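# Four arms build a three-block leaning arch

## Task

Use the three blocks to make an arch. Stand the two identical leaning blocks upright on one of their ends, sitting flat on the table, and tilt them toward one another. Place the third block, the keystone, centred between them so it rests on both slanted upper faces and touches each with no gap. All three blocks must lie along one line. Any number of arms may help. The arch must stand without any robot holding it up, and at the end every gripper must have let go and moved away.

## Robot and tools

Robots: four identical i2rt Big YAM arms named arm1, arm2, arm3 and arm4. Each has six revolute joints, a two-finger gripper and a wrist camera. With joints 1 and 6 at zero and the hand level and pointing forward, the camera rides on top of the hand and looks toward the fingertips. The hand can reach roughly 1.0 m out from the joint1 axis.

Frame: a single scene frame is shared by all arms. Its origin is on the floor, +z is up, and lengths are in metres. Approximate base positions on the tabletop, with facing measured in degrees counter-clockwise from +x: arm1 (+0.65, 0.00, 0.72) facing +180; arm2 (0.00, +0.65, 0.72) facing -90; arm3 (-0.65, 0.00, 0.72) facing +0; arm4 (0.00, -0.65, 0.72) facing +90. The hand point is halfway between the fingertips; its z axis runs along the fingers and its y axis is the opening direction.

Joints. Every value is an absolute target, not an offset. Allowed ranges, with the tolerance for counting as arrived:
- joint1_rad -2.879 to 2.879 (±0.045): turns the whole arm about its base; positive is counter-clockwise seen from above; 0 points the arm the way its base faces.
- joint2_rad 0 to 3.141 (±0.14): shoulder; at 0 the upper arm lies roughly level pointing back, and increasing lifts it and then swings it forward.
- joint3_rad 0 to 3.019 (±0.09): elbow; 0 is fully folded, larger values straighten it.
- joint4_rad -1.692 to 1.57 (±0.055): hand pitch; positive tips the fingers up.
- joint5_rad -1.57 to 1.57 (±0.03): sideways swing of the hand; positive goes to the arm's right.
- joint6_rad -2.094 to 2.094 (±0.035): hand roll; positive is clockwise when viewed from behind the hand.
- gripper_m 0 to 0.093 (±0.003): fingertip separation in metres. Each finger pad squeezes with up to about 50 to 62 N, sometimes less.
Joints move at different speeds, so the hand may sweep a wide curve between postures.

Tools:
- execute_actions(actions, cameras). actions is a list holding one action or nothing. The action is an object keyed by arm name; under each arm, "joints" maps joint names to absolute targets (radians for joint1_rad to joint6_rad, metres for gripper_m). One call can command several arms; their motions begin together and may finish at different moments. A joint or arm you omit may keep driving toward whatever it was last told. An empty list just reports state and images. cameras lists arm1_cam_wrist, arm2_cam_wrist, arm3_cam_wrist, arm4_cam_wrist or "all"; omitted or null means all, [] means none. Any unknown key, unknown camera or out-of-range number causes the whole call to be rejected with no motion.
- wait(seconds): 0 to 10; commands nothing and returns the same report as an empty action.
- zoom_image(camera, region): enlarges part of that camera's most recent full image; region is [x0, y0, x1, y1] in pixels from the top-left, at most 504 by 504.
- read_manual(section): returns only the licence texts ("licences"); moves nothing.
- finished_scene(scene): pass the current scene number to end it for good; the result tells whether the arch counted.

Reading results: joint_positions gives each joint's measured value; a "pictures" line names the cameras in image order. joint_status tells how each commanded motion ended. off_target: stopped short and may still be pushing. contact_stop or time_out: the old target is dropped and the joint holds where it stopped, except that after time_out a joint may keep a target (the original, or one no farther than 0.375, 0.375, 0.113, 0.225, 0.075, 0.3 rad for joints 1 to 6) and keep pushing, moving on if the path frees up; to relieve it, command its reported position. "joint command not followed", usually with a "cause:" line, means a safety check refused that arm's joint targets (the gripper part still runs); the refused joints read not_followed and the arm may retry them on later actions until given passable targets. on_its_own describes behaviour you did not command in this call; "held at" is the held target, not the actual position. Joint torques are raw drive output with per-arm offset, scale and noise, so treat them as rough hints. A target very near the current position may produce no motion. If a call reports a stop, any later motion, wait or finish calls in the same reply are skipped.

Heat: holding loads or pushing warms motors, and that continues while you are thinking. A MOTOR HOT line appears from 85 °C; at 100 °C the arm and gripper go limp and drop (OVER-TEMPERATURE FAULT), and unfinished keys then read limit_stop_at_motor_heat; resend those targets afterwards.

Cautions: the arms do not halt on contact and can push very hard, so avoid grinding into blocks or the table. Never press two arms together; the self and inter-arm check may react late and ignores fingers, gripper housings and wrist cameras. Do not drop, slam or let blocks slip, and keep every block inside the work area; knocking one out ends the scene. Loose objects may occasionally get a small external nudge. Before finishing, open the grippers, withdraw the arms, and confirm from the images that the arch stands unaided.

Each tool is called after "Request:" in YAML: its name, and indented under it one key for each argument.

## Session

Request:
execute_actions:
  actions: []

Scene clock: 0.00 s.
Joint torques (N m, as the arm reports them, + toward a larger angle): no reading
arm1.joint_positions: joint1_rad=-0.900 joint2_rad=+0.427 joint3_rad=+1.382 joint4_rad=-1.350 joint5_rad=+0.044 joint6_rad=-0.031 gripper_m=+0.094
arm1.joint_status: not commanded
arm1.hand: x=+0.5667 y=+0.1269 z=+1.3824 quat_wxyz=(-0.273, +0.744, -0.372, -0.483) (m; scene frame)
arm2.joint_positions: joint1_rad=+0.124 joint2_rad=+0.492 joint3_rad=+1.522 joint4_rad=-1.532 joint5_rad=-0.152 joint6_rad=+0.124 gripper_m=+0.094
arm2.joint_status: not commanded
arm2.hand: x=+0.0544 y=+0.5273 z=+1.3828 quat_wxyz=(-0.443, -0.563, -0.651, +0.253) (m; scene frame)
arm3.joint_positions: joint1_rad=+0.803 joint2_rad=+0.444 joint3_rad=+1.563 joint4_rad=-1.155 joint5_rad=-0.098 joint6_rad=+0.758 gripper_m=+0.095
arm3.joint_status: not commanded
arm3.hand: x=-0.5702 y=+0.0996 z=+1.4648 quat_wxyz=(-0.469, +0.041, -0.722, -0.507) (m; scene frame)
arm4.joint_positions: joint1_rad=+0.124 joint2_rad=+0.575 joint3_rad=+1.461 joint4_rad=-1.410 joint5_rad=+0.243 joint6_rad=+0.223 gripper_m=+0.095
arm4.joint_status: not commanded
arm4.hand: x=+0.0152 y=-0.4496 z=+1.3679 quat_wxyz=(-0.364, +0.540, -0.676, -0.345) (m; scene frame)
pictures: arm1_cam_wrist, arm2_cam_wrist, arm3_cam_wrist, arm4_cam_wrist
Images, in order (width x height): arm1_cam_wrist 504x504, arm2_cam_wrist 504x504, arm3_cam_wrist 504x504, arm4_cam_wrist 504x504.

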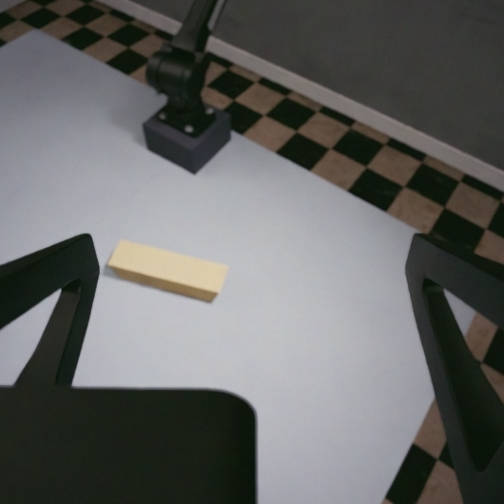

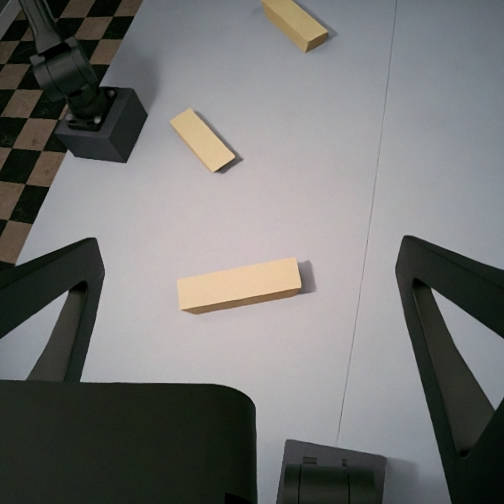

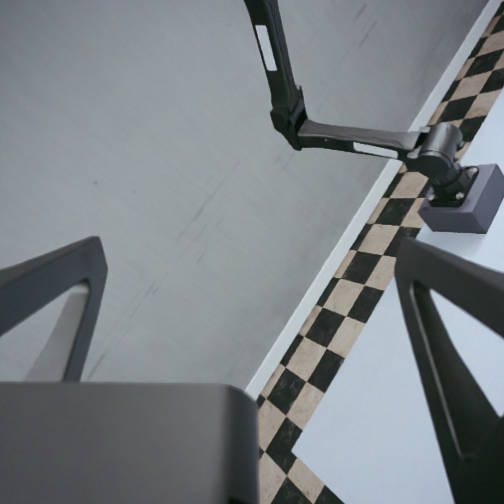

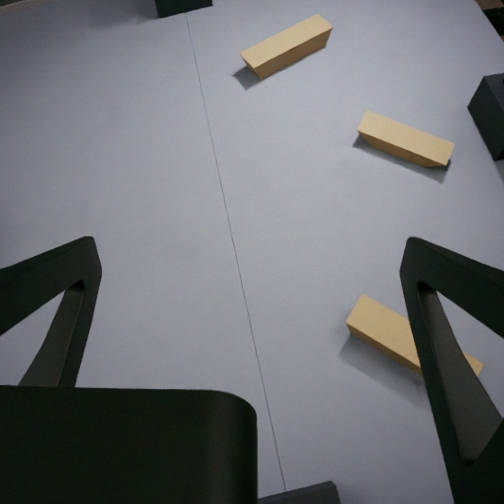

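Request:
zoom_image:
  camera: "arm4_cam_wrist"
  region: [220, 0, 504, 200]

Request:
zoom_image:
  camera: "arm4_cam_wrist"
  region: [320, 270, 504, 420]

Request:
zoom_image:
  camera: "arm2_cam_wrist"
  region: [150, 0, 350, 330]

Request:
zoom_image:
  camera: "arm1_cam_wrist"
  region: [80, 80, 260, 320]

Region (220, 0, 504, 200) of arm4_cam_wrist's 504x504 image, scaled by 1.775, with more detail than that image has; it fills the top 355 rows of this view, and the rest is white.

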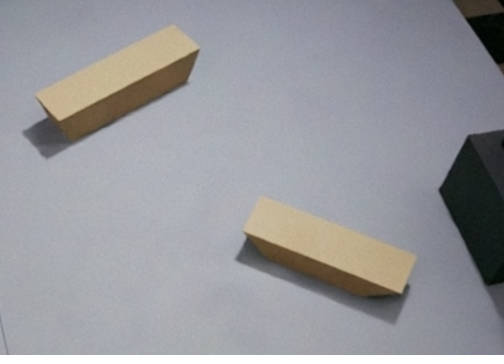

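Region (320, 270, 504, 420) of arm4_cam_wrist's 504x504 image, scaled by 2.739, with more detail than that image has; it fills the top 411 rows of this view, and the rest is white.

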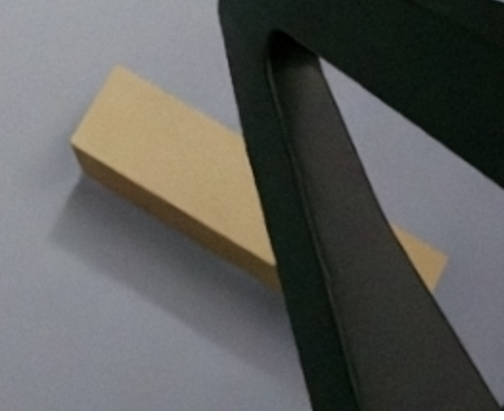

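Region (150, 0, 350, 330) of arm2_cam_wrist's 504x504 image, scaled by 1.527, with more detail than that image has; it fills the left 305 columns of this view, and the rest is white.

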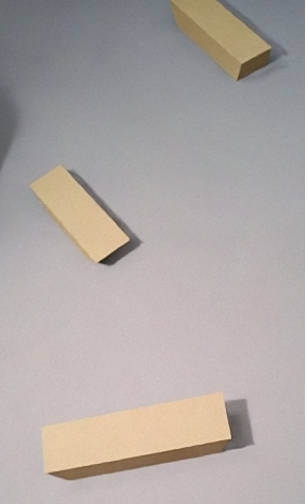

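Region (80, 80, 260, 320) of arm1_cam_wrist's 504x504 image, scaled by 2.100, with more detail than that image has; it fills the left 378 columns of this view, and the rest is white.

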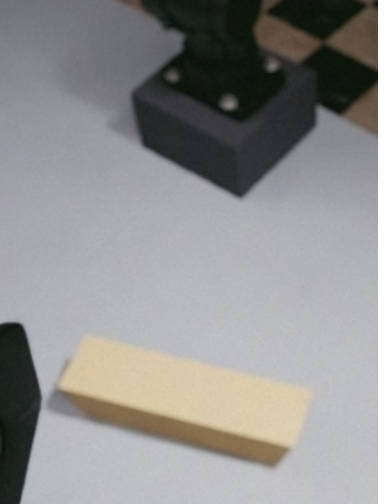

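Request:
execute_actions:
  actions:
    - {"arm1":{"joints":{"joint1_rad":0,"joint2_rad":1.219,"joint3_rad":1.742,"joint4_rad":-1.292,"joint5_rad":0,"joint6_rad":0}},"arm3":{"joints":{"joint1_rad":0,"joint5_rad":0,"joint6_rad":0}}}
  cameras: ["arm1_cam_wrist","arm3_cam_wrist"]

Scene clock: 121.87 s.
Joint torques (N m, as the arm reports them, + toward a larger angle): arm1=[ 0.66 -8.19 12.89  1.82 -0.12  0.09] | arm2=[ 1.55  4.12  7.53  1.81 -0.05 -0.03] | arm3=[-0.68  7.18  7.25  2.06  0.19 -0.19] | arm4=[-0.45  4.66  7.61  1.57  0.23 -0.12]
arm1.joint_positions: joint1_rad=+0.005 joint2_rad=+1.207 joint3_rad=+1.713 joint4_rad=-1.297 joint5_rad=+0.002 joint6_rad=-0.008 gripper_m=+0.094
arm1.joint_status: all done
arm1.hand: x=+0.1941 y=+0.0125 z=+1.3344 quat_wxyz=(-0.008, +0.925, -0.009, -0.380) (m; scene frame)
arm2.joint_positions: joint1_rad=+0.124 joint2_rad=+0.492 joint3_rad=+1.522 joint4_rad=-1.532 joint5_rad=-0.152 joint6_rad=+0.124 gripper_m=+0.094
arm2.joint_status: not commanded
arm2.hand: x=+0.0544 y=+0.5273 z=+1.3828 quat_wxyz=(-0.443, -0.563, -0.651, +0.253) (m; scene frame)
arm3.joint_positions: joint1_rad=+0.008 joint2_rad=+0.444 joint3_rad=+1.563 joint4_rad=-1.155 joint5_rad=-0.002 joint6_rad=+0.014 gripper_m=+0.095
arm3.joint_status: all done
arm3.hand: x=-0.5229 y=+0.0011 z=+1.4646 quat_wxyz=(-0.690, -0.008, -0.724, +0.001) (m; scene frame)
arm4.joint_positions: joint1_rad=+0.124 joint2_rad=+0.575 joint3_rad=+1.461 joint4_rad=-1.410 joint5_rad=+0.243 joint6_rad=+0.223 gripper_m=+0.095
arm4.joint_status: not commanded
arm4.hand: x=+0.0152 y=-0.4496 z=+1.3679 quat_wxyz=(-0.364, +0.540, -0.676, -0.345) (m; scene frame)
pictures: arm1_cam_wrist, arm3_cam_wrist
Images, in order (width x height): arm1_cam_wrist 504x504, arm3_cam_wrist 504x504.

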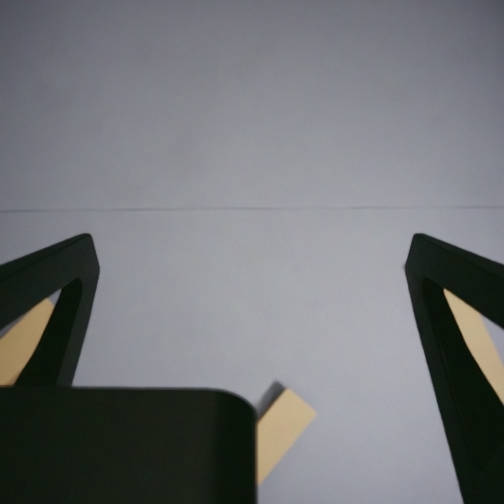

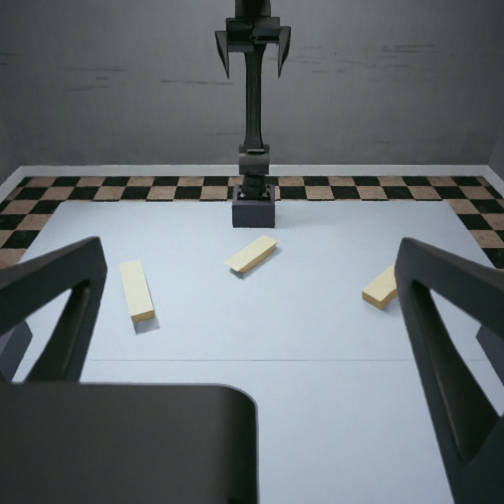

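Request:
zoom_image:
  camera: "arm3_cam_wrist"
  region: [100, 190, 300, 340]

Request:
zoom_image:
  camera: "arm3_cam_wrist"
  region: [280, 190, 480, 340]

Request:
zoom_image:
  camera: "arm1_cam_wrist"
  region: [220, 350, 370, 500]

Region (100, 190, 300, 340) of arm3_cam_wrist's 504x504 image, scaled by 2.520, with more detail than that image has; it fills the top 378 rows of this view, and the rest is white.

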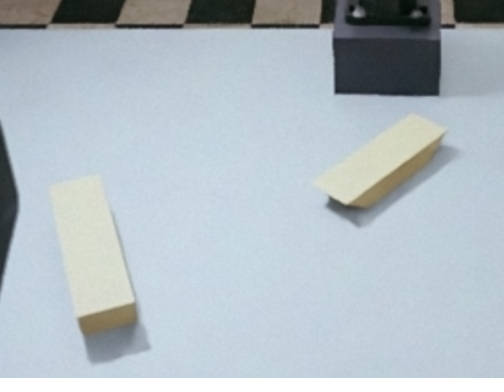

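Region (280, 190, 480, 340) of arm3_cam_wrist's 504x504 image, scaled by 2.520, with more detail than that image has; it fills the top 378 rows of this view, and the rest is white.

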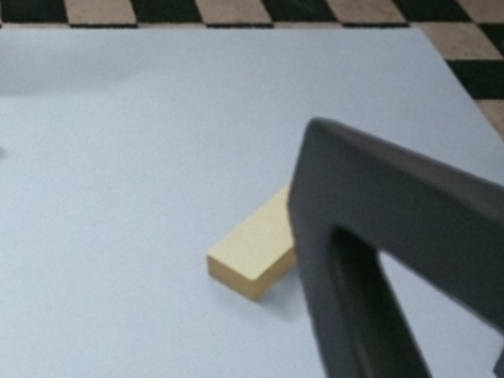

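Region (220, 350, 370, 500) of arm1_cam_wrist's 504x504 image, scaled by 3.360, with more detail than that image has.

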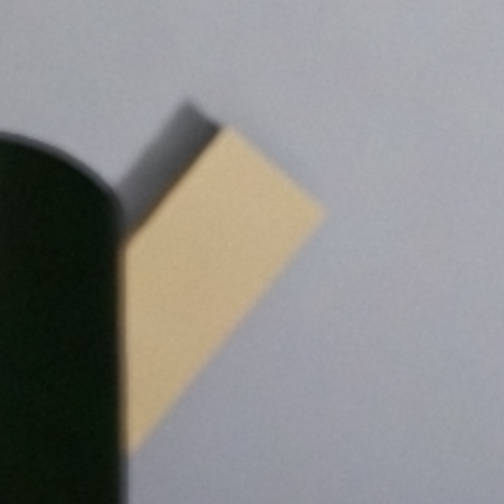

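Request:
execute_actions:
  actions:
    - {"arm1":{"joints":{"joint1_rad":-0.048,"joint2_rad":1.067,"joint3_rad":0.621,"joint4_rad":-1.125,"joint5_rad":0,"joint6_rad":0.634}},"arm2":{"joints":{"joint1_rad":0.591,"joint2_rad":1.477,"joint3_rad":1.013,"joint4_rad":-1.107,"joint5_rad":0,"joint6_rad":-1.321}},"arm4":{"joints":{"joint1_rad":-0.85,"joint2_rad":1.39,"joint3_rad":0.934,"joint4_rad":-1.115,"joint5_rad":0,"joint6_rad":-1.618}}}

Scene clock: 244.17 s.
Joint torques (N m, as the arm reports them, + toward a larger angle): arm1=[ 0.58 -6.46  9.62  0.36 -0.07  0.09] | arm2=[ 1.22 -9.43  8.55  0.38 -0.01 -0.1 ] | arm3=[-0.59  7.12  7.22  2.05  0.2  -0.19] | arm4=[-0.63 -8.36  8.22 -0.04  0.01 -0.24]
arm1.joint_positions: joint1_rad=-0.045 joint2_rad=+1.078 joint3_rad=+0.617 joint4_rad=-1.128 joint5_rad=+0.002 joint6_rad=+0.625 gripper_m=+0.094
arm1.joint_status: all done
arm1.hand: x=+0.4126 y=+0.0188 z=+0.8961 quat_wxyz=(-0.004, +0.939, -0.343, +0.009) (m; scene frame)
arm2.joint_positions: joint1_rad=+0.593 joint2_rad=+1.460 joint3_rad=+1.003 joint4_rad=-1.114 joint5_rad=-0.002 joint6_rad=-1.312 gripper_m=+0.094
arm2.joint_status: all done
arm2.hand: x=+0.2340 y=+0.3391 z=+0.9015 quat_wxyz=(+0.005, +0.190, -0.982, -0.002) (m; scene frame)
arm3.joint_positions: joint1_rad=+0.008 joint2_rad=+0.444 joint3_rad=+1.563 joint4_rad=-1.155 joint5_rad=-0.002 joint6_rad=+0.014 gripper_m=+0.095
arm3.joint_status: not commanded
arm3.hand: x=-0.5229 y=+0.0011 z=+1.4646 quat_wxyz=(-0.690, -0.008, -0.724, +0.001) (m; scene frame)
arm4.joint_positions: joint1_rad=-0.847 joint2_rad=+1.371 joint3_rad=+0.911 joint4_rad=-1.115 joint5_rad=+0.001 joint6_rad=-1.605 gripper_m=+0.095
arm4.joint_status: all done
arm4.hand: x=+0.2619 y=-0.4117 z=+0.8981 quat_wxyz=(+0.008, +0.922, -0.387, +0.002) (m; scene frame)
pictures: arm1_cam_wrist, arm2_cam_wrist, arm3_cam_wrist, arm4_cam_wrist
Images, in order (width x height): arm1_cam_wrist 504x504, arm2_cam_wrist 504x504, arm3_cam_wrist 504x504, arm4_cam_wrist 504x504.

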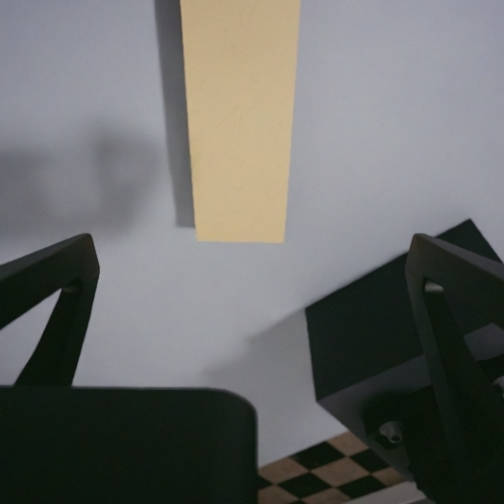

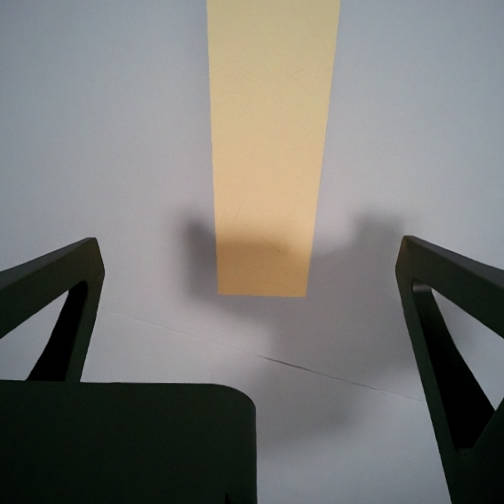

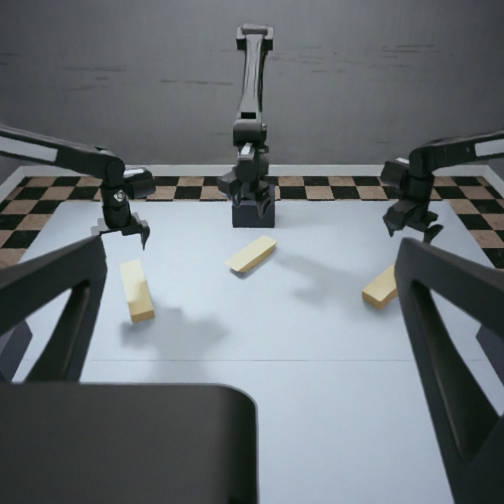

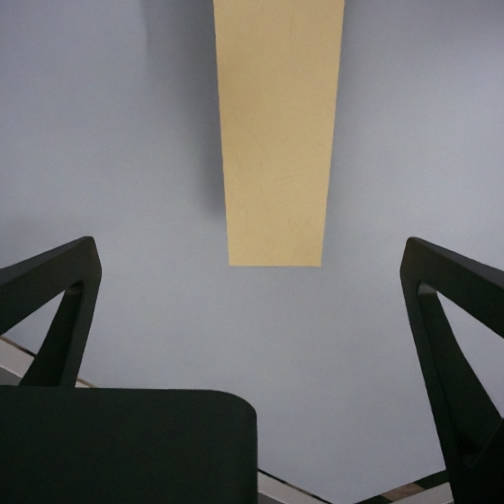

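Request:
execute_actions:
  actions:
    - {"arm1":{"joints":{"joint1_rad":-0.087,"joint2_rad":1.560,"joint3_rad":0.495,"joint4_rad":-0.500,"joint5_rad":0,"joint6_rad":0.575}},"arm2":{"joints":{"joint1_rad":0.633,"joint2_rad":1.772,"joint3_rad":0.893,"joint4_rad":-0.685,"joint5_rad":0,"joint6_rad":-1.275}},"arm4":{"joints":{"joint1_rad":-0.724,"joint2_rad":1.696,"joint3_rad":0.792,"joint4_rad":-0.66,"joint5_rad":0,"joint6_rad":-1.505}}}

Scene clock: 352.07 s.
Joint torques (N m, as the arm reports them, + toward a larger angle): arm1=[ 0.49 -9.1   5.62  0.76 -0.1  -0.1 ] | arm2=[  1.33 -11.84   5.45   0.43  -0.2    0.09] | arm3=[-0.63  7.15  7.22  2.07  0.19 -0.18] | arm4=[ -0.87 -11.41   4.81   0.35  -0.01  -0.01]
arm1.joint_positions: joint1_rad=-0.080 joint2_rad=+1.554 joint3_rad=+0.491 joint4_rad=-0.511 joint5_rad=+0.002 joint6_rad=+0.584 gripper_m=+0.094
arm1.joint_status: all done
arm1.hand: x=+0.3855 y=+0.0303 z=+0.7462 quat_wxyz=(-0.002, +0.940, -0.340, +0.002) (m; scene frame)
arm2.joint_positions: joint1_rad=+0.633 joint2_rad=+1.764 joint3_rad=+0.896 joint4_rad=-0.693 joint5_rad=+0.003 joint6_rad=-1.284 gripper_m=+0.094
arm2.joint_status: all done
arm2.hand: x=+0.2569 y=+0.3323 z=+0.7531 quat_wxyz=(+0.005, +0.195, -0.981, +0.004) (m; scene frame)
arm3.joint_positions: joint1_rad=+0.008 joint2_rad=+0.444 joint3_rad=+1.563 joint4_rad=-1.155 joint5_rad=-0.002 joint6_rad=+0.014 gripper_m=+0.095
arm3.joint_status: not commanded
arm3.hand: x=-0.5229 y=+0.0011 z=+1.4646 quat_wxyz=(-0.690, -0.008, -0.724, +0.001) (m; scene frame)
arm4.joint_positions: joint1_rad=-0.720 joint2_rad=+1.685 joint3_rad=+0.791 joint4_rad=-0.670 joint5_rad=+0.001 joint6_rad=-1.518 gripper_m=+0.095
arm4.joint_status: all done
arm4.hand: x=+0.2419 y=-0.3680 z=+0.7534 quat_wxyz=(+0.003, +0.929, -0.369, +0.004) (m; scene frame)
pictures: arm1_cam_wrist, arm2_cam_wrist, arm3_cam_wrist, arm4_cam_wrist
Images, in order (width x height): arm1_cam_wrist 504x504, arm2_cam_wrist 504x504, arm3_cam_wrist 504x504, arm4_cam_wrist 504x504.

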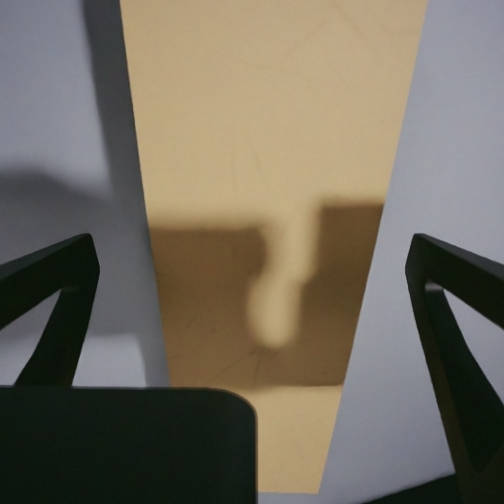

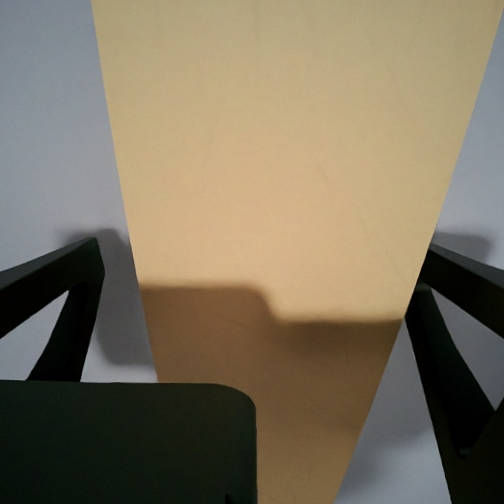

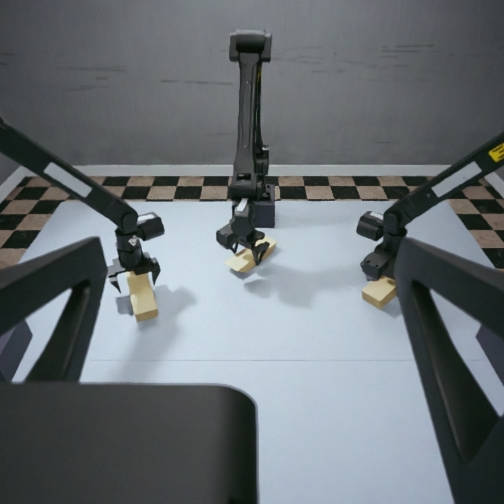

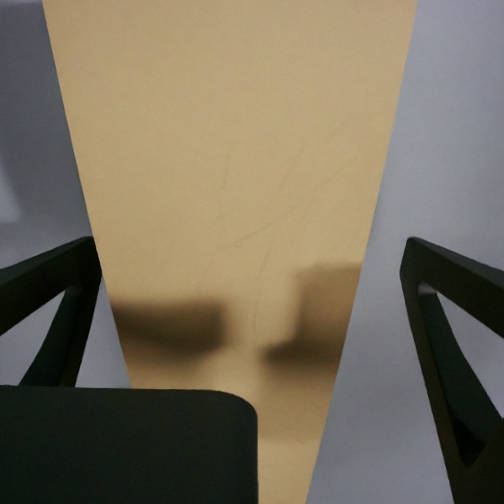

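Request:
execute_actions:
  actions:
    - {"arm1":{"joints":{"gripper_m":0.045}},"arm2":{"joints":{"gripper_m":0.045}},"arm4":{"joints":{"gripper_m":0.045}}}

Scene clock: 359.73 s.
Joint torques (N m, as the arm reports them, + toward a larger angle): arm1=[ 0.48 -8.83  5.6   0.71 -0.07 -0.07] | arm2=[  1.28 -12.08   5.45   0.24  -0.17   0.06] | arm3=[-0.69  7.12  7.24  2.07  0.2  -0.18] | arm4=[ -0.7  -11.5    4.9    0.34   0.03  -0.03]
arm1.joint_positions: joint1_rad=-0.080 joint2_rad=+1.554 joint3_rad=+0.491 joint4_rad=-0.511 joint5_rad=+0.002 joint6_rad=+0.583 gripper_m=+0.059
arm1.joint_status: gripper_m off_target (ended at +0.059, target +0.045)
arm1.hand: x=+0.3854 y=+0.0304 z=+0.7462 quat_wxyz=(-0.002, +0.940, -0.340, +0.001) (m; scene frame)
arm2.joint_positions: joint1_rad=+0.633 joint2_rad=+1.764 joint3_rad=+0.896 joint4_rad=-0.688 joint5_rad=+0.002 joint6_rad=-1.282 gripper_m=+0.060
arm2.joint_status: gripper_m off_target (ended at +0.060, target +0.045)
arm2.hand: x=+0.2577 y=+0.3314 z=+0.7531 quat_wxyz=(+0.003, +0.194, -0.981, +0.006) (m; scene frame)
arm3.joint_positions: joint1_rad=+0.008 joint2_rad=+0.444 joint3_rad=+1.563 joint4_rad=-1.155 joint5_rad=-0.002 joint6_rad=+0.014 gripper_m=+0.095
arm3.joint_status: not commanded
arm3.hand: x=-0.5229 y=+0.0011 z=+1.4646 quat_wxyz=(-0.690, -0.008, -0.724, +0.001) (m; scene frame)
arm4.joint_positions: joint1_rad=-0.720 joint2_rad=+1.685 joint3_rad=+0.790 joint4_rad=-0.668 joint5_rad=+0.000 joint6_rad=-1.515 gripper_m=+0.060
arm4.joint_status: gripper_m off_target (ended at +0.060, target +0.045)
arm4.hand: x=+0.2415 y=-0.3683 z=+0.7531 quat_wxyz=(+0.003, +0.929, -0.370, +0.003) (m; scene frame)
pictures: arm1_cam_wrist, arm2_cam_wrist, arm3_cam_wrist, arm4_cam_wrist
Images, in order (width x height): arm1_cam_wrist 504x504, arm2_cam_wrist 504x504, arm3_cam_wrist 504x504, arm4_cam_wrist 504x504.

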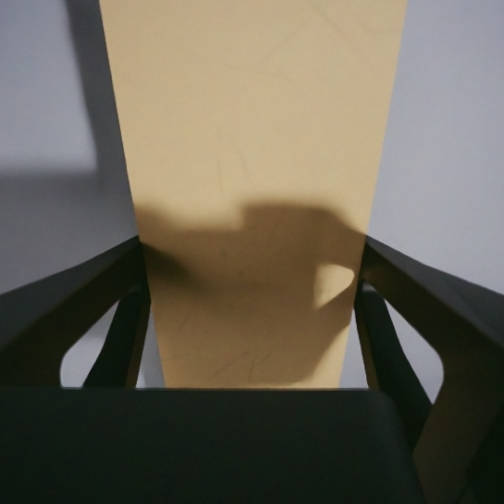

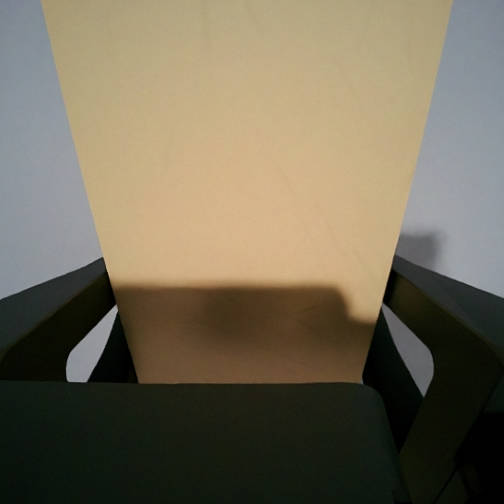

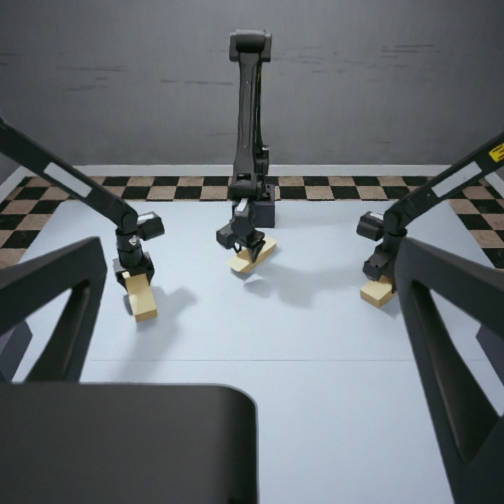

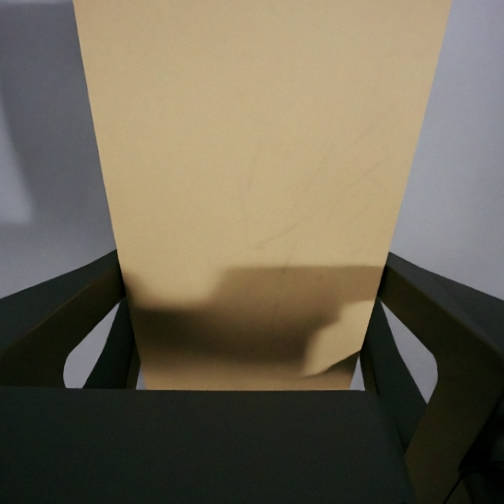

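Request:
execute_actions:
  actions:
    - {"arm1":{"joints":{"joint2_rad":1.11,"joint3_rad":0.72,"joint4_rad":-1.167}},"arm2":{"joints":{"joint2_rad":1.47,"joint3_rad":1.08,"joint4_rad":-1.169}},"arm4":{"joints":{"joint2_rad":1.38,"joint3_rad":0.997,"joint4_rad":-1.174}},"arm3":{"joints":{"joint2_rad":0.755,"joint3_rad":0.186,"joint4_rad":0.519}}}

Scene clock: 425.10 s.
Joint torques (N m, as the arm reports them, + toward a larger angle): arm1=[ 0.44 -5.84 10.54 -0.13 -0.08 -0.1 ] | arm2=[  1.38 -11.08   9.64  -0.34  -0.08   0.07] | arm3=[-0.65 -1.51 10.44  2.55  0.2  -0.18] | arm4=[-0.76 -9.81  8.46 -0.36  0.12 -0.03]
arm1.joint_positions: joint1_rad=-0.080 joint2_rad=+1.104 joint3_rad=+0.709 joint4_rad=-1.157 joint5_rad=+0.002 joint6_rad=+0.583 gripper_m=+0.059
arm1.joint_status: all done
arm1.hand: x=+0.3843 y=+0.0304 z=+0.9222 quat_wxyz=(+0.001, +0.940, -0.340, -0.009) (m; scene frame)
arm2.joint_positions: joint1_rad=+0.633 joint2_rad=+1.472 joint3_rad=+1.055 joint4_rad=-1.160 joint5_rad=+0.000 joint6_rad=-1.281 gripper_m=+0.060
arm2.joint_status: all done
arm2.hand: x=+0.2525 y=+0.3409 z=+0.9149 quat_wxyz=(+0.007, +0.194, -0.981, -0.004) (m; scene frame)
arm3.joint_positions: joint1_rad=+0.008 joint2_rad=+0.762 joint3_rad=+0.177 joint4_rad=+0.499 joint5_rad=-0.002 joint6_rad=+0.014 gripper_m=+0.095
arm3.joint_status: all done
arm3.hand: x=-0.2914 y=-0.0041 z=+0.9822 quat_wxyz=(-0.672, -0.008, -0.740, +0.001) (m; scene frame)
arm4.joint_positions: joint1_rad=-0.720 joint2_rad=+1.373 joint3_rad=+0.974 joint4_rad=-1.165 joint5_rad=-0.002 joint6_rad=-1.515 gripper_m=+0.060
arm4.joint_status: all done
arm4.hand: x=+0.2378 y=-0.3699 z=+0.9190 quat_wxyz=(+0.002, +0.929, -0.370, +0.002) (m; scene frame)
pictures: arm1_cam_wrist, arm2_cam_wrist, arm3_cam_wrist, arm4_cam_wrist
Images, in order (width x height): arm1_cam_wrist 504x504, arm2_cam_wrist 504x504, arm3_cam_wrist 504x504, arm4_cam_wrist 504x504.

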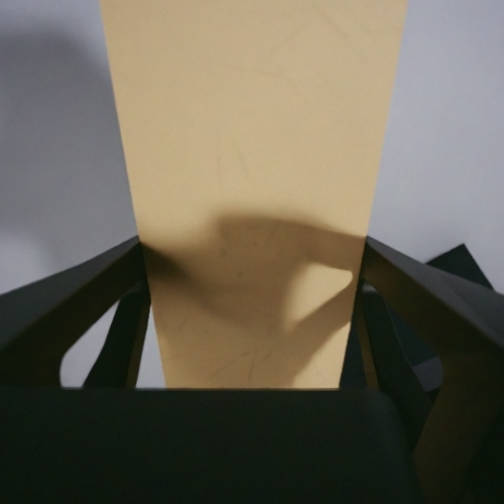

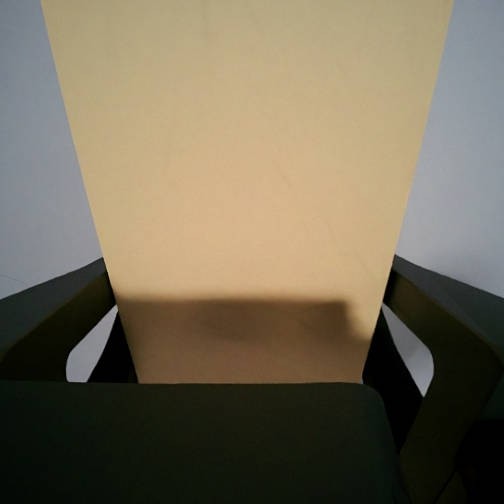

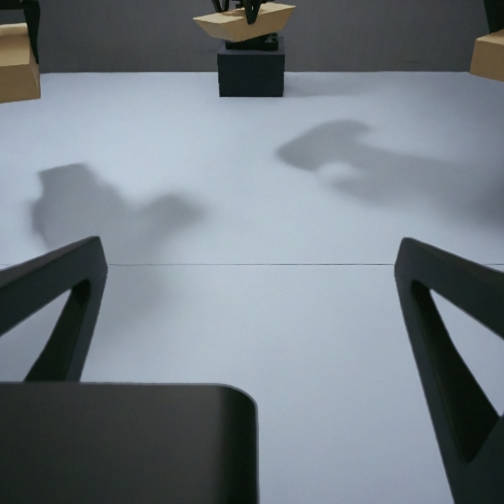

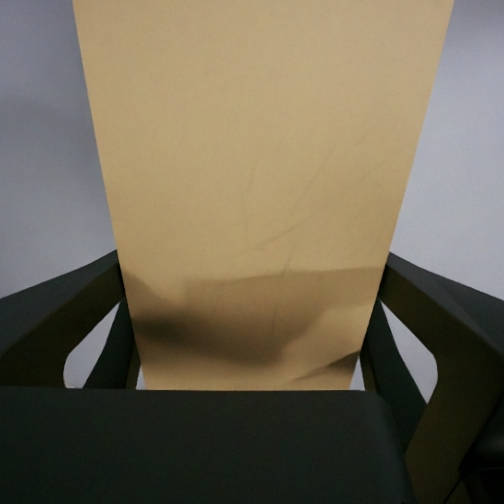

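Request:
execute_actions:
  actions:
    - {"arm1":{"joints":{"joint1_rad":0.034,"joint2_rad":1.218,"joint3_rad":0.618,"joint4_rad":-0.961,"joint6_rad":1.571}},"arm2":{"joints":{"joint1_rad":-0.044,"joint2_rad":1.141,"joint3_rad":0.595,"joint4_rad":0.209,"joint5_rad":0,"joint6_rad":0}},"arm4":{"joints":{"joint1_rad":-0.019,"joint2_rad":1.141,"joint3_rad":0.595,"joint4_rad":0.209,"joint5_rad":0,"joint6_rad":0}}}

Scene clock: 477.83 s.
Joint torques (N m, as the arm reports them, + toward a larger angle): arm1=[ 1.09 -8.58  9.92  0.56 -0.05  0.09] | arm2=[ 1.37 -7.86 10.51  3.34  0.05  0.11] | arm3=[-0.65 -1.48 10.43  2.58  0.2  -0.18] | arm4=[-0.17 -9.13  9.37  2.94  0.24 -0.02]
arm1.joint_positions: joint1_rad=+0.034 joint2_rad=+1.232 joint3_rad=+0.600 joint4_rad=-0.970 joint5_rad=+0.002 joint6_rad=+1.562 gripper_m=+0.059
arm1.joint_status: all done
arm1.hand: x=+0.3915 y=-0.0002 z=+0.8544 quat_wxyz=(-0.012, +0.711, -0.703, +0.011) (m; scene frame)
arm2.joint_positions: joint1_rad=-0.043 joint2_rad=+1.154 joint3_rad=+0.569 joint4_rad=+0.172 joint5_rad=-0.001 joint6_rad=-0.009 gripper_m=+0.060
arm2.joint_status: all done
arm2.hand: x=+0.0037 y=+0.1774 z=+0.9990 quat_wxyz=(-0.383, -0.586, -0.598, +0.391) (m; scene frame)
arm3.joint_positions: joint1_rad=+0.008 joint2_rad=+0.762 joint3_rad=+0.177 joint4_rad=+0.499 joint5_rad=-0.002 joint6_rad=+0.014 gripper_m=+0.095
arm3.joint_status: not commanded
arm3.hand: x=-0.2914 y=-0.0041 z=+0.9822 quat_wxyz=(-0.672, -0.008, -0.740, +0.001) (m; scene frame)
arm4.joint_positions: joint1_rad=-0.022 joint2_rad=+1.160 joint3_rad=+0.565 joint4_rad=+0.170 joint5_rad=-0.003 joint6_rad=-0.014 gripper_m=+0.060
arm4.joint_status: all done
arm4.hand: x=+0.0023 y=-0.1762 z=+0.9852 quat_wxyz=(-0.382, +0.600, -0.593, -0.377) (m; scene frame)
pictures: arm1_cam_wrist, arm2_cam_wrist, arm3_cam_wrist, arm4_cam_wrist
Images, in order (width x height): arm1_cam_wrist 504x504, arm2_cam_wrist 504x504, arm3_cam_wrist 504x504, arm4_cam_wrist 504x504.

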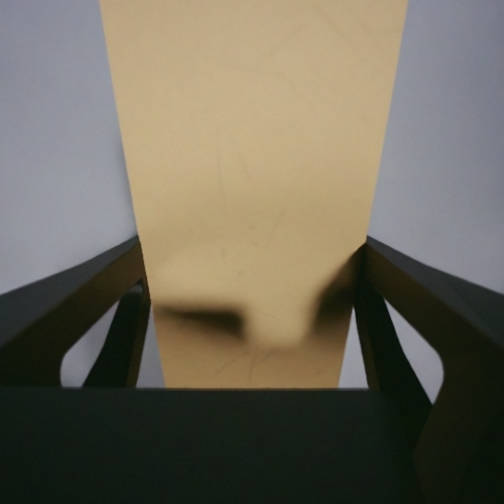

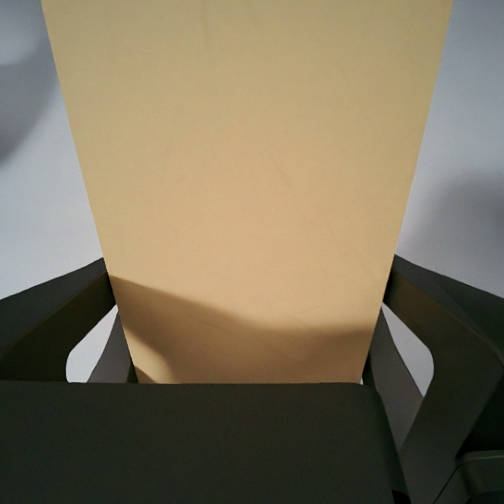

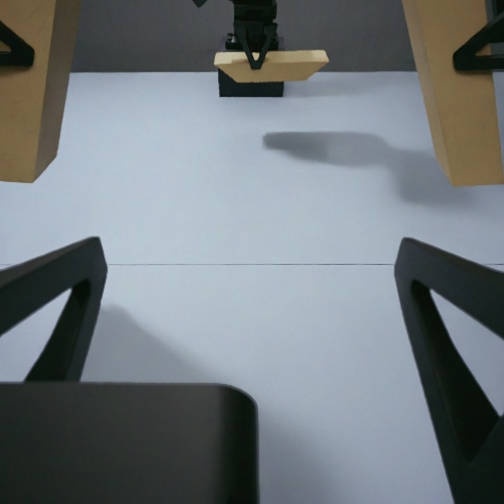

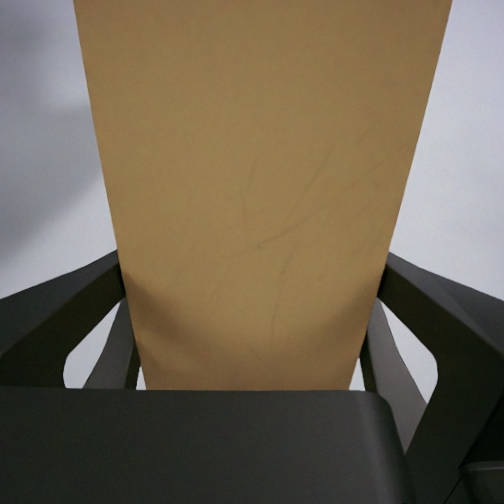

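Request:
zoom_image:
  camera: "arm3_cam_wrist"
  region: [190, 20, 350, 110]

Request:
zoom_image:
  camera: "arm3_cam_wrist"
  region: [0, 0, 252, 200]

Request:
zoom_image:
  camera: "arm3_cam_wrist"
  region: [352, 0, 504, 200]

Region (190, 20, 350, 110) of arm3_cam_wrist's 504x504 image, scaled by 3.150, with more detail than that image has; it fills the top 284 rows of this view, and the rest is white.

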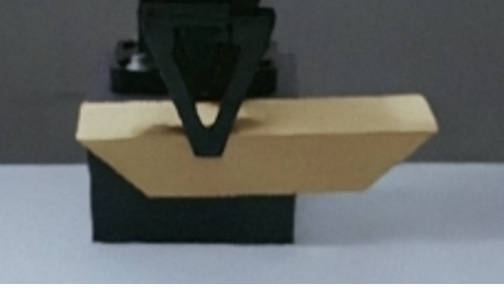

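Region (0, 0, 252, 200) of arm3_cam_wrist's 504x504 image, scaled by 2.000, with more detail than that image has; it fills the top 400 rows of this view, and the rest is white.

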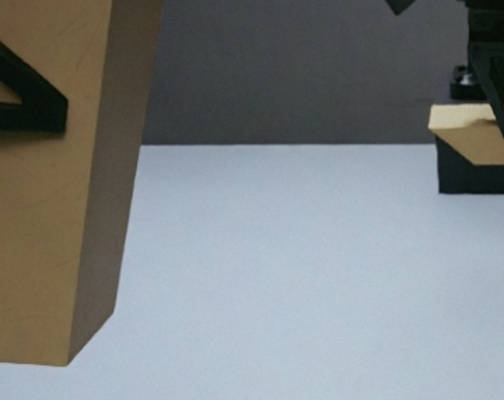

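Region (352, 0, 504, 200) of arm3_cam_wrist's 504x504 image, scaled by 2.520, with more detail than that image has; it fills the left 383 columns of this view, and the rest is white.

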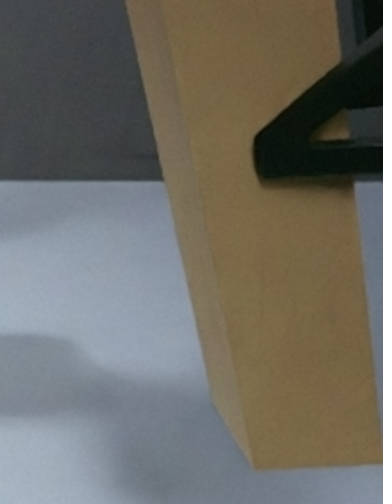

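Request:
zoom_image:
  camera: "arm3_cam_wrist"
  region: [424, 130, 504, 200]

Request:
zoom_image:
  camera: "arm3_cam_wrist"
  region: [0, 130, 80, 200]

Region (424, 130, 504, 200) of arm3_cam_wrist's 504x504 image, scaled by 6.300, with more detail than that image has; it fills the top 441 rows of this view, and the rest is white.

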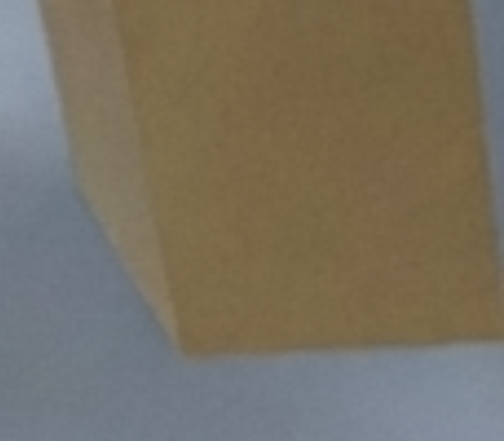

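Region (0, 130, 80, 200) of arm3_cam_wrist's 504x504 image, scaled by 6.300, with more detail than that image has; it fills the top 441 rows of this view, and the rest is white.

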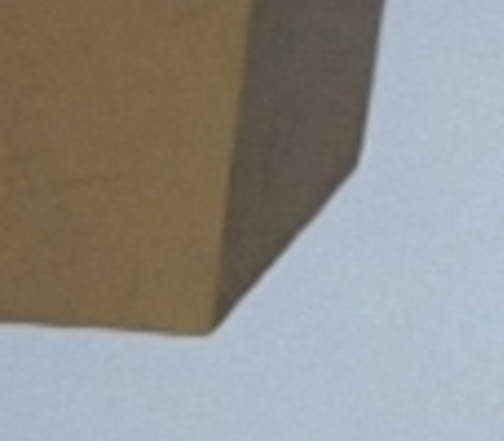

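Request:
execute_actions:
  actions:
    - {"arm1":{"joints":{"joint2_rad":1.552,"joint3_rad":0.503,"joint4_rad":-0.5}},"arm2":{"joints":{"joint4_rad":0.744}},"arm4":{"joints":{"joint4_rad":0.786}}}
  cameras: ["arm3_cam_wrist"]

Scene clock: 599.07 s.
Joint torques (N m, as the arm reports them, + toward a larger angle): arm1=[ 0.92 -8.9   6.32  0.63 -0.04  0.07] | arm2=[ 1.34 -7.86 10.55  3.53  0.04  0.1 ] | arm3=[-0.62 -1.64 10.44  2.55  0.19 -0.18] | arm4=[-0.16 -9.16  9.37  3.13  0.22 -0.01]
arm1.joint_positions: joint1_rad=+0.034 joint2_rad=+1.548 joint3_rad=+0.491 joint4_rad=-0.511 joint5_rad=+0.002 joint6_rad=+1.564 gripper_m=+0.059
arm1.joint_status: all done
arm1.hand: x=+0.3827 y=-0.0003 z=+0.7476 quat_wxyz=(+0.000, +0.711, -0.703, -0.001) (m; scene frame)
arm2.joint_positions: joint1_rad=-0.043 joint2_rad=+1.154 joint3_rad=+0.569 joint4_rad=+0.702 joint5_rad=-0.001 joint6_rad=-0.008 gripper_m=+0.060
arm2.joint_status: all done
arm2.hand: x=+0.0053 y=+0.1584 z=+1.1265 quat_wxyz=(-0.525, -0.464, -0.476, +0.532) (m; scene frame)
arm3.joint_positions: joint1_rad=+0.008 joint2_rad=+0.762 joint3_rad=+0.177 joint4_rad=+0.499 joint5_rad=-0.002 joint6_rad=+0.014 gripper_m=+0.095
arm3.joint_status: not commanded
arm3.hand: x=-0.2914 y=-0.0041 z=+0.9822 quat_wxyz=(-0.672, -0.008, -0.740, +0.001) (m; scene frame)
arm4.joint_positions: joint1_rad=-0.022 joint2_rad=+1.160 joint3_rad=+0.565 joint4_rad=+0.742 joint5_rad=-0.002 joint6_rad=-0.013 gripper_m=+0.060
arm4.joint_status: all done
arm4.hand: x=+0.0026 y=-0.1552 z=+1.1224 quat_wxyz=(-0.536, +0.468, -0.463, -0.529) (m; scene frame)
pictures: arm3_cam_wrist
Images, in order (width x height): arm3_cam_wrist 504x504.

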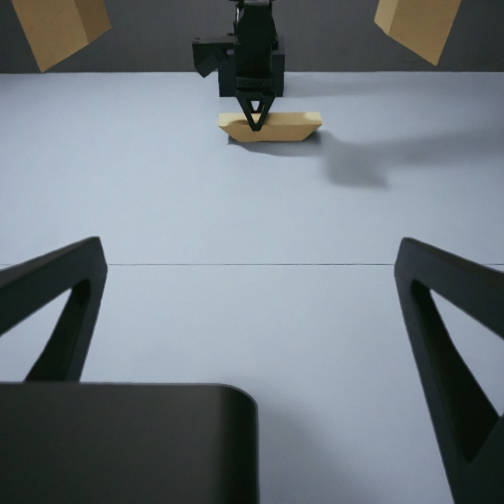

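Request:
execute_actions:
  actions:
    - {"arm1":{"joints":{"gripper_m":0.093}},"arm2":{"joints":{"joint2_rad":1.678,"joint3_rad":0.647}},"arm4":{"joints":{"joint2_rad":1.698,"joint3_rad":0.627}}}
  cameras: ["arm3_cam_wrist","arm1_cam_wrist"]

Scene clock: 610.77 s.
Joint torques (N m, as the arm reports them, + toward a larger angle): arm1=[ 0.97 -9.01  6.35  0.62 -0.02  0.06] | arm2=[  1.31 -13.25   9.45   3.     0.04   0.09] | arm3=[-0.65 -1.53 10.42  2.59  0.2  -0.18] | arm4=[ -0.35 -13.12   7.6    2.33   0.21   0.  ]
arm1.joint_positions: joint1_rad=+0.034 joint2_rad=+1.548 joint3_rad=+0.491 joint4_rad=-0.510 joint5_rad=+0.002 joint6_rad=+1.564 gripper_m=+0.093
arm1.joint_status: all done
arm1.hand: x=+0.3825 y=-0.0003 z=+0.7476 quat_wxyz=(+0.000, +0.711, -0.703, -0.002) (m; scene frame)
arm2.joint_positions: joint1_rad=-0.043 joint2_rad=+1.704 joint3_rad=+0.587 joint4_rad=+0.715 joint5_rad=-0.001 joint6_rad=-0.008 gripper_m=+0.060
arm2.joint_status: all done
arm2.hand: x=+0.0023 y=+0.1187 z=+0.8613 quat_wxyz=(-0.386, -0.584, -0.596, +0.394) (m; scene frame)
arm3.joint_positions: joint1_rad=+0.008 joint2_rad=+0.762 joint3_rad=+0.177 joint4_rad=+0.499 joint5_rad=-0.002 joint6_rad=+0.014 gripper_m=+0.095
arm3.joint_status: not commanded
arm3.hand: x=-0.2914 y=-0.0041 z=+0.9822 quat_wxyz=(-0.672, -0.008, -0.740, +0.001) (m; scene frame)
arm4.joint_positions: joint1_rad=-0.022 joint2_rad=+1.704 joint3_rad=+0.579 joint4_rad=+0.765 joint5_rad=-0.002 joint6_rad=-0.013 gripper_m=+0.060
arm4.joint_status: all done
arm4.hand: x=+0.0023 y=-0.1167 z=+0.8605 quat_wxyz=(-0.401, +0.587, -0.581, -0.396) (m; scene frame)
pictures: arm1_cam_wrist, arm3_cam_wrist
Images, in order (width x height): arm1_cam_wrist 504x504, arm3_cam_wrist 504x504.

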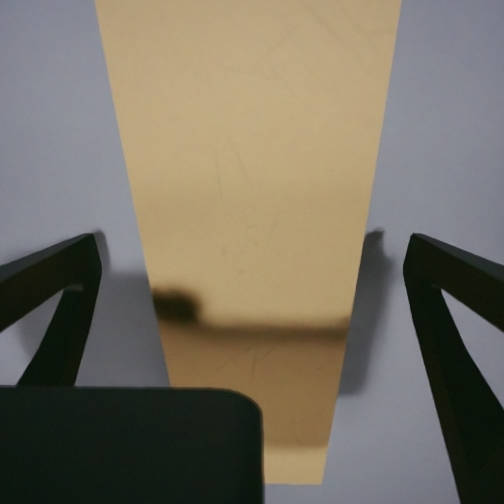

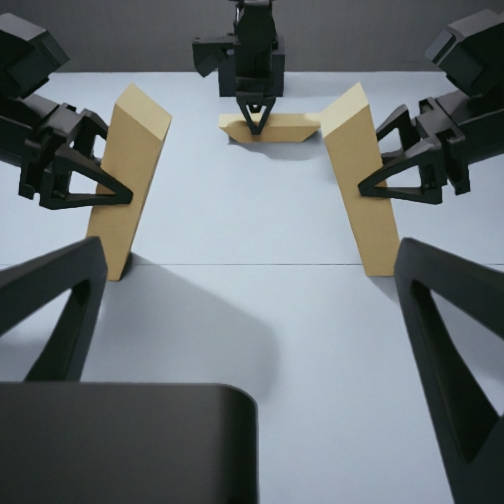

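Request:
execute_actions:
  actions: []
  cameras: ["arm3_cam_wrist"]

Request:
zoom_image:
  camera: "arm3_cam_wrist"
  region: [60, 60, 260, 300]

Request:
zoom_image:
  camera: "arm3_cam_wrist"
  region: [250, 60, 450, 300]

Scene clock: 621.43 s.
Joint torques (N m, as the arm reports them, + toward a larger angle): arm1=[ 0.82 -8.94  6.31  0.6  -0.02  0.06] | arm2=[  1.28 -13.18   9.45   2.99   0.04   0.09] | arm3=[-0.62 -1.47 10.41  2.56  0.2  -0.18] | arm4=[ -0.23 -13.23   7.6    2.31   0.2    0.  ]
arm1.joint_positions: joint1_rad=+0.034 joint2_rad=+1.548 joint3_rad=+0.491 joint4_rad=-0.510 joint5_rad=+0.002 joint6_rad=+1.564 gripper_m=+0.093
arm1.joint_status: all done
arm1.hand: x=+0.3825 y=-0.0003 z=+0.7476 quat_wxyz=(+0.000, +0.711, -0.703, -0.002) (m; scene frame)
arm2.joint_positions: joint1_rad=-0.043 joint2_rad=+1.704 joint3_rad=+0.587 joint4_rad=+0.715 joint5_rad=-0.001 joint6_rad=-0.008 gripper_m=+0.060
arm2.joint_status: all done
arm2.hand: x=+0.0023 y=+0.1187 z=+0.8613 quat_wxyz=(-0.386, -0.584, -0.596, +0.394) (m; scene frame)
arm3.joint_positions: joint1_rad=+0.008 joint2_rad=+0.762 joint3_rad=+0.177 joint4_rad=+0.499 joint5_rad=-0.002 joint6_rad=+0.014 gripper_m=+0.095
arm3.joint_status: not commanded
arm3.hand: x=-0.2914 y=-0.0041 z=+0.9822 quat_wxyz=(-0.672, -0.008, -0.740, +0.001) (m; scene frame)
arm4.joint_positions: joint1_rad=-0.022 joint2_rad=+1.704 joint3_rad=+0.579 joint4_rad=+0.765 joint5_rad=-0.002 joint6_rad=-0.013 gripper_m=+0.060
arm4.joint_status: all done
arm4.hand: x=+0.0023 y=-0.1167 z=+0.8605 quat_wxyz=(-0.401, +0.587, -0.581, -0.396) (m; scene frame)
pictures: arm3_cam_wrist
Images, in order (width x height): arm3_cam_wrist 504x504.

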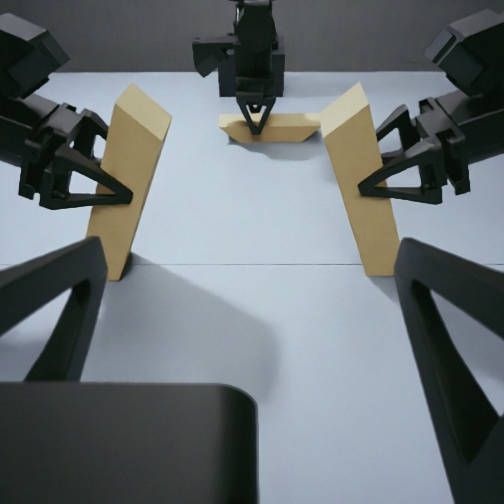

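Region (60, 60, 260, 300) of arm3_cam_wrist's 504x504 image, scaled by 2.100, with more detail than that image has.

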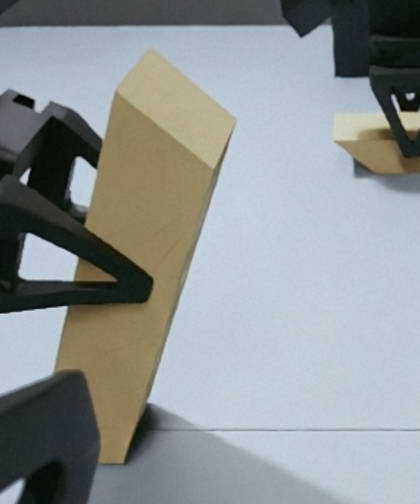

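Region (250, 60, 450, 300) of arm3_cam_wrist's 504x504 image, scaled by 2.100, with more detail than that image has.

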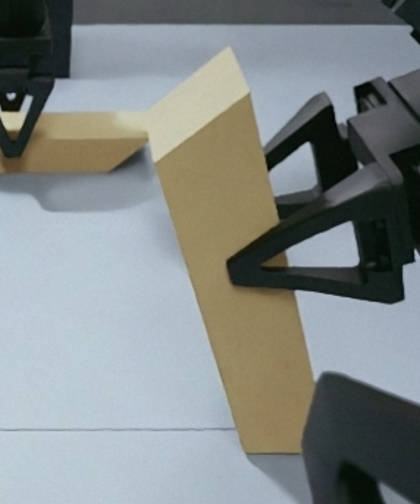

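Request:
zoom_image:
  camera: "arm3_cam_wrist"
  region: [350, 245, 420, 295]

Request:
zoom_image:
  camera: "arm3_cam_wrist"
  region: [85, 245, 155, 295]

Request:
zoom_image:
  camera: "arm3_cam_wrist"
  region: [200, 90, 340, 160]

Region (350, 245, 420, 295) of arm3_cam_wrist's 504x504 image, scaled by 7.200, with more detail than that image has; it fills the top 360 rows of this view, and the rest is white.

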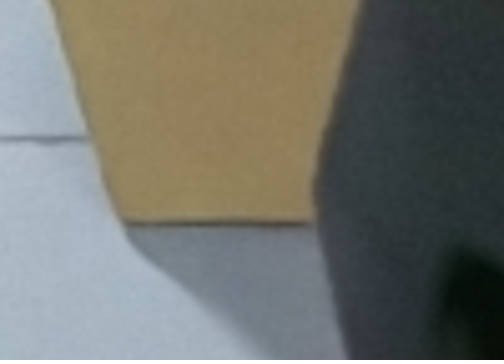

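Region (85, 245, 155, 295) of arm3_cam_wrist's 504x504 image, scaled by 7.200, with more detail than that image has; it fills the top 360 rows of this view, and the rest is white.

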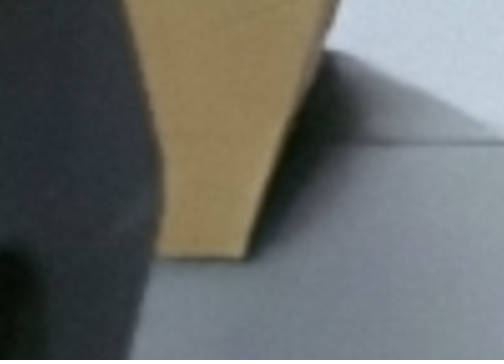

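Region (200, 90, 340, 160) of arm3_cam_wrist's 504x504 image, scaled by 3.600, with more detail than that image has.

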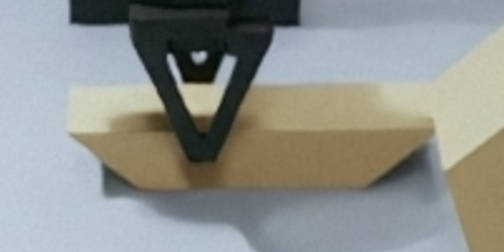

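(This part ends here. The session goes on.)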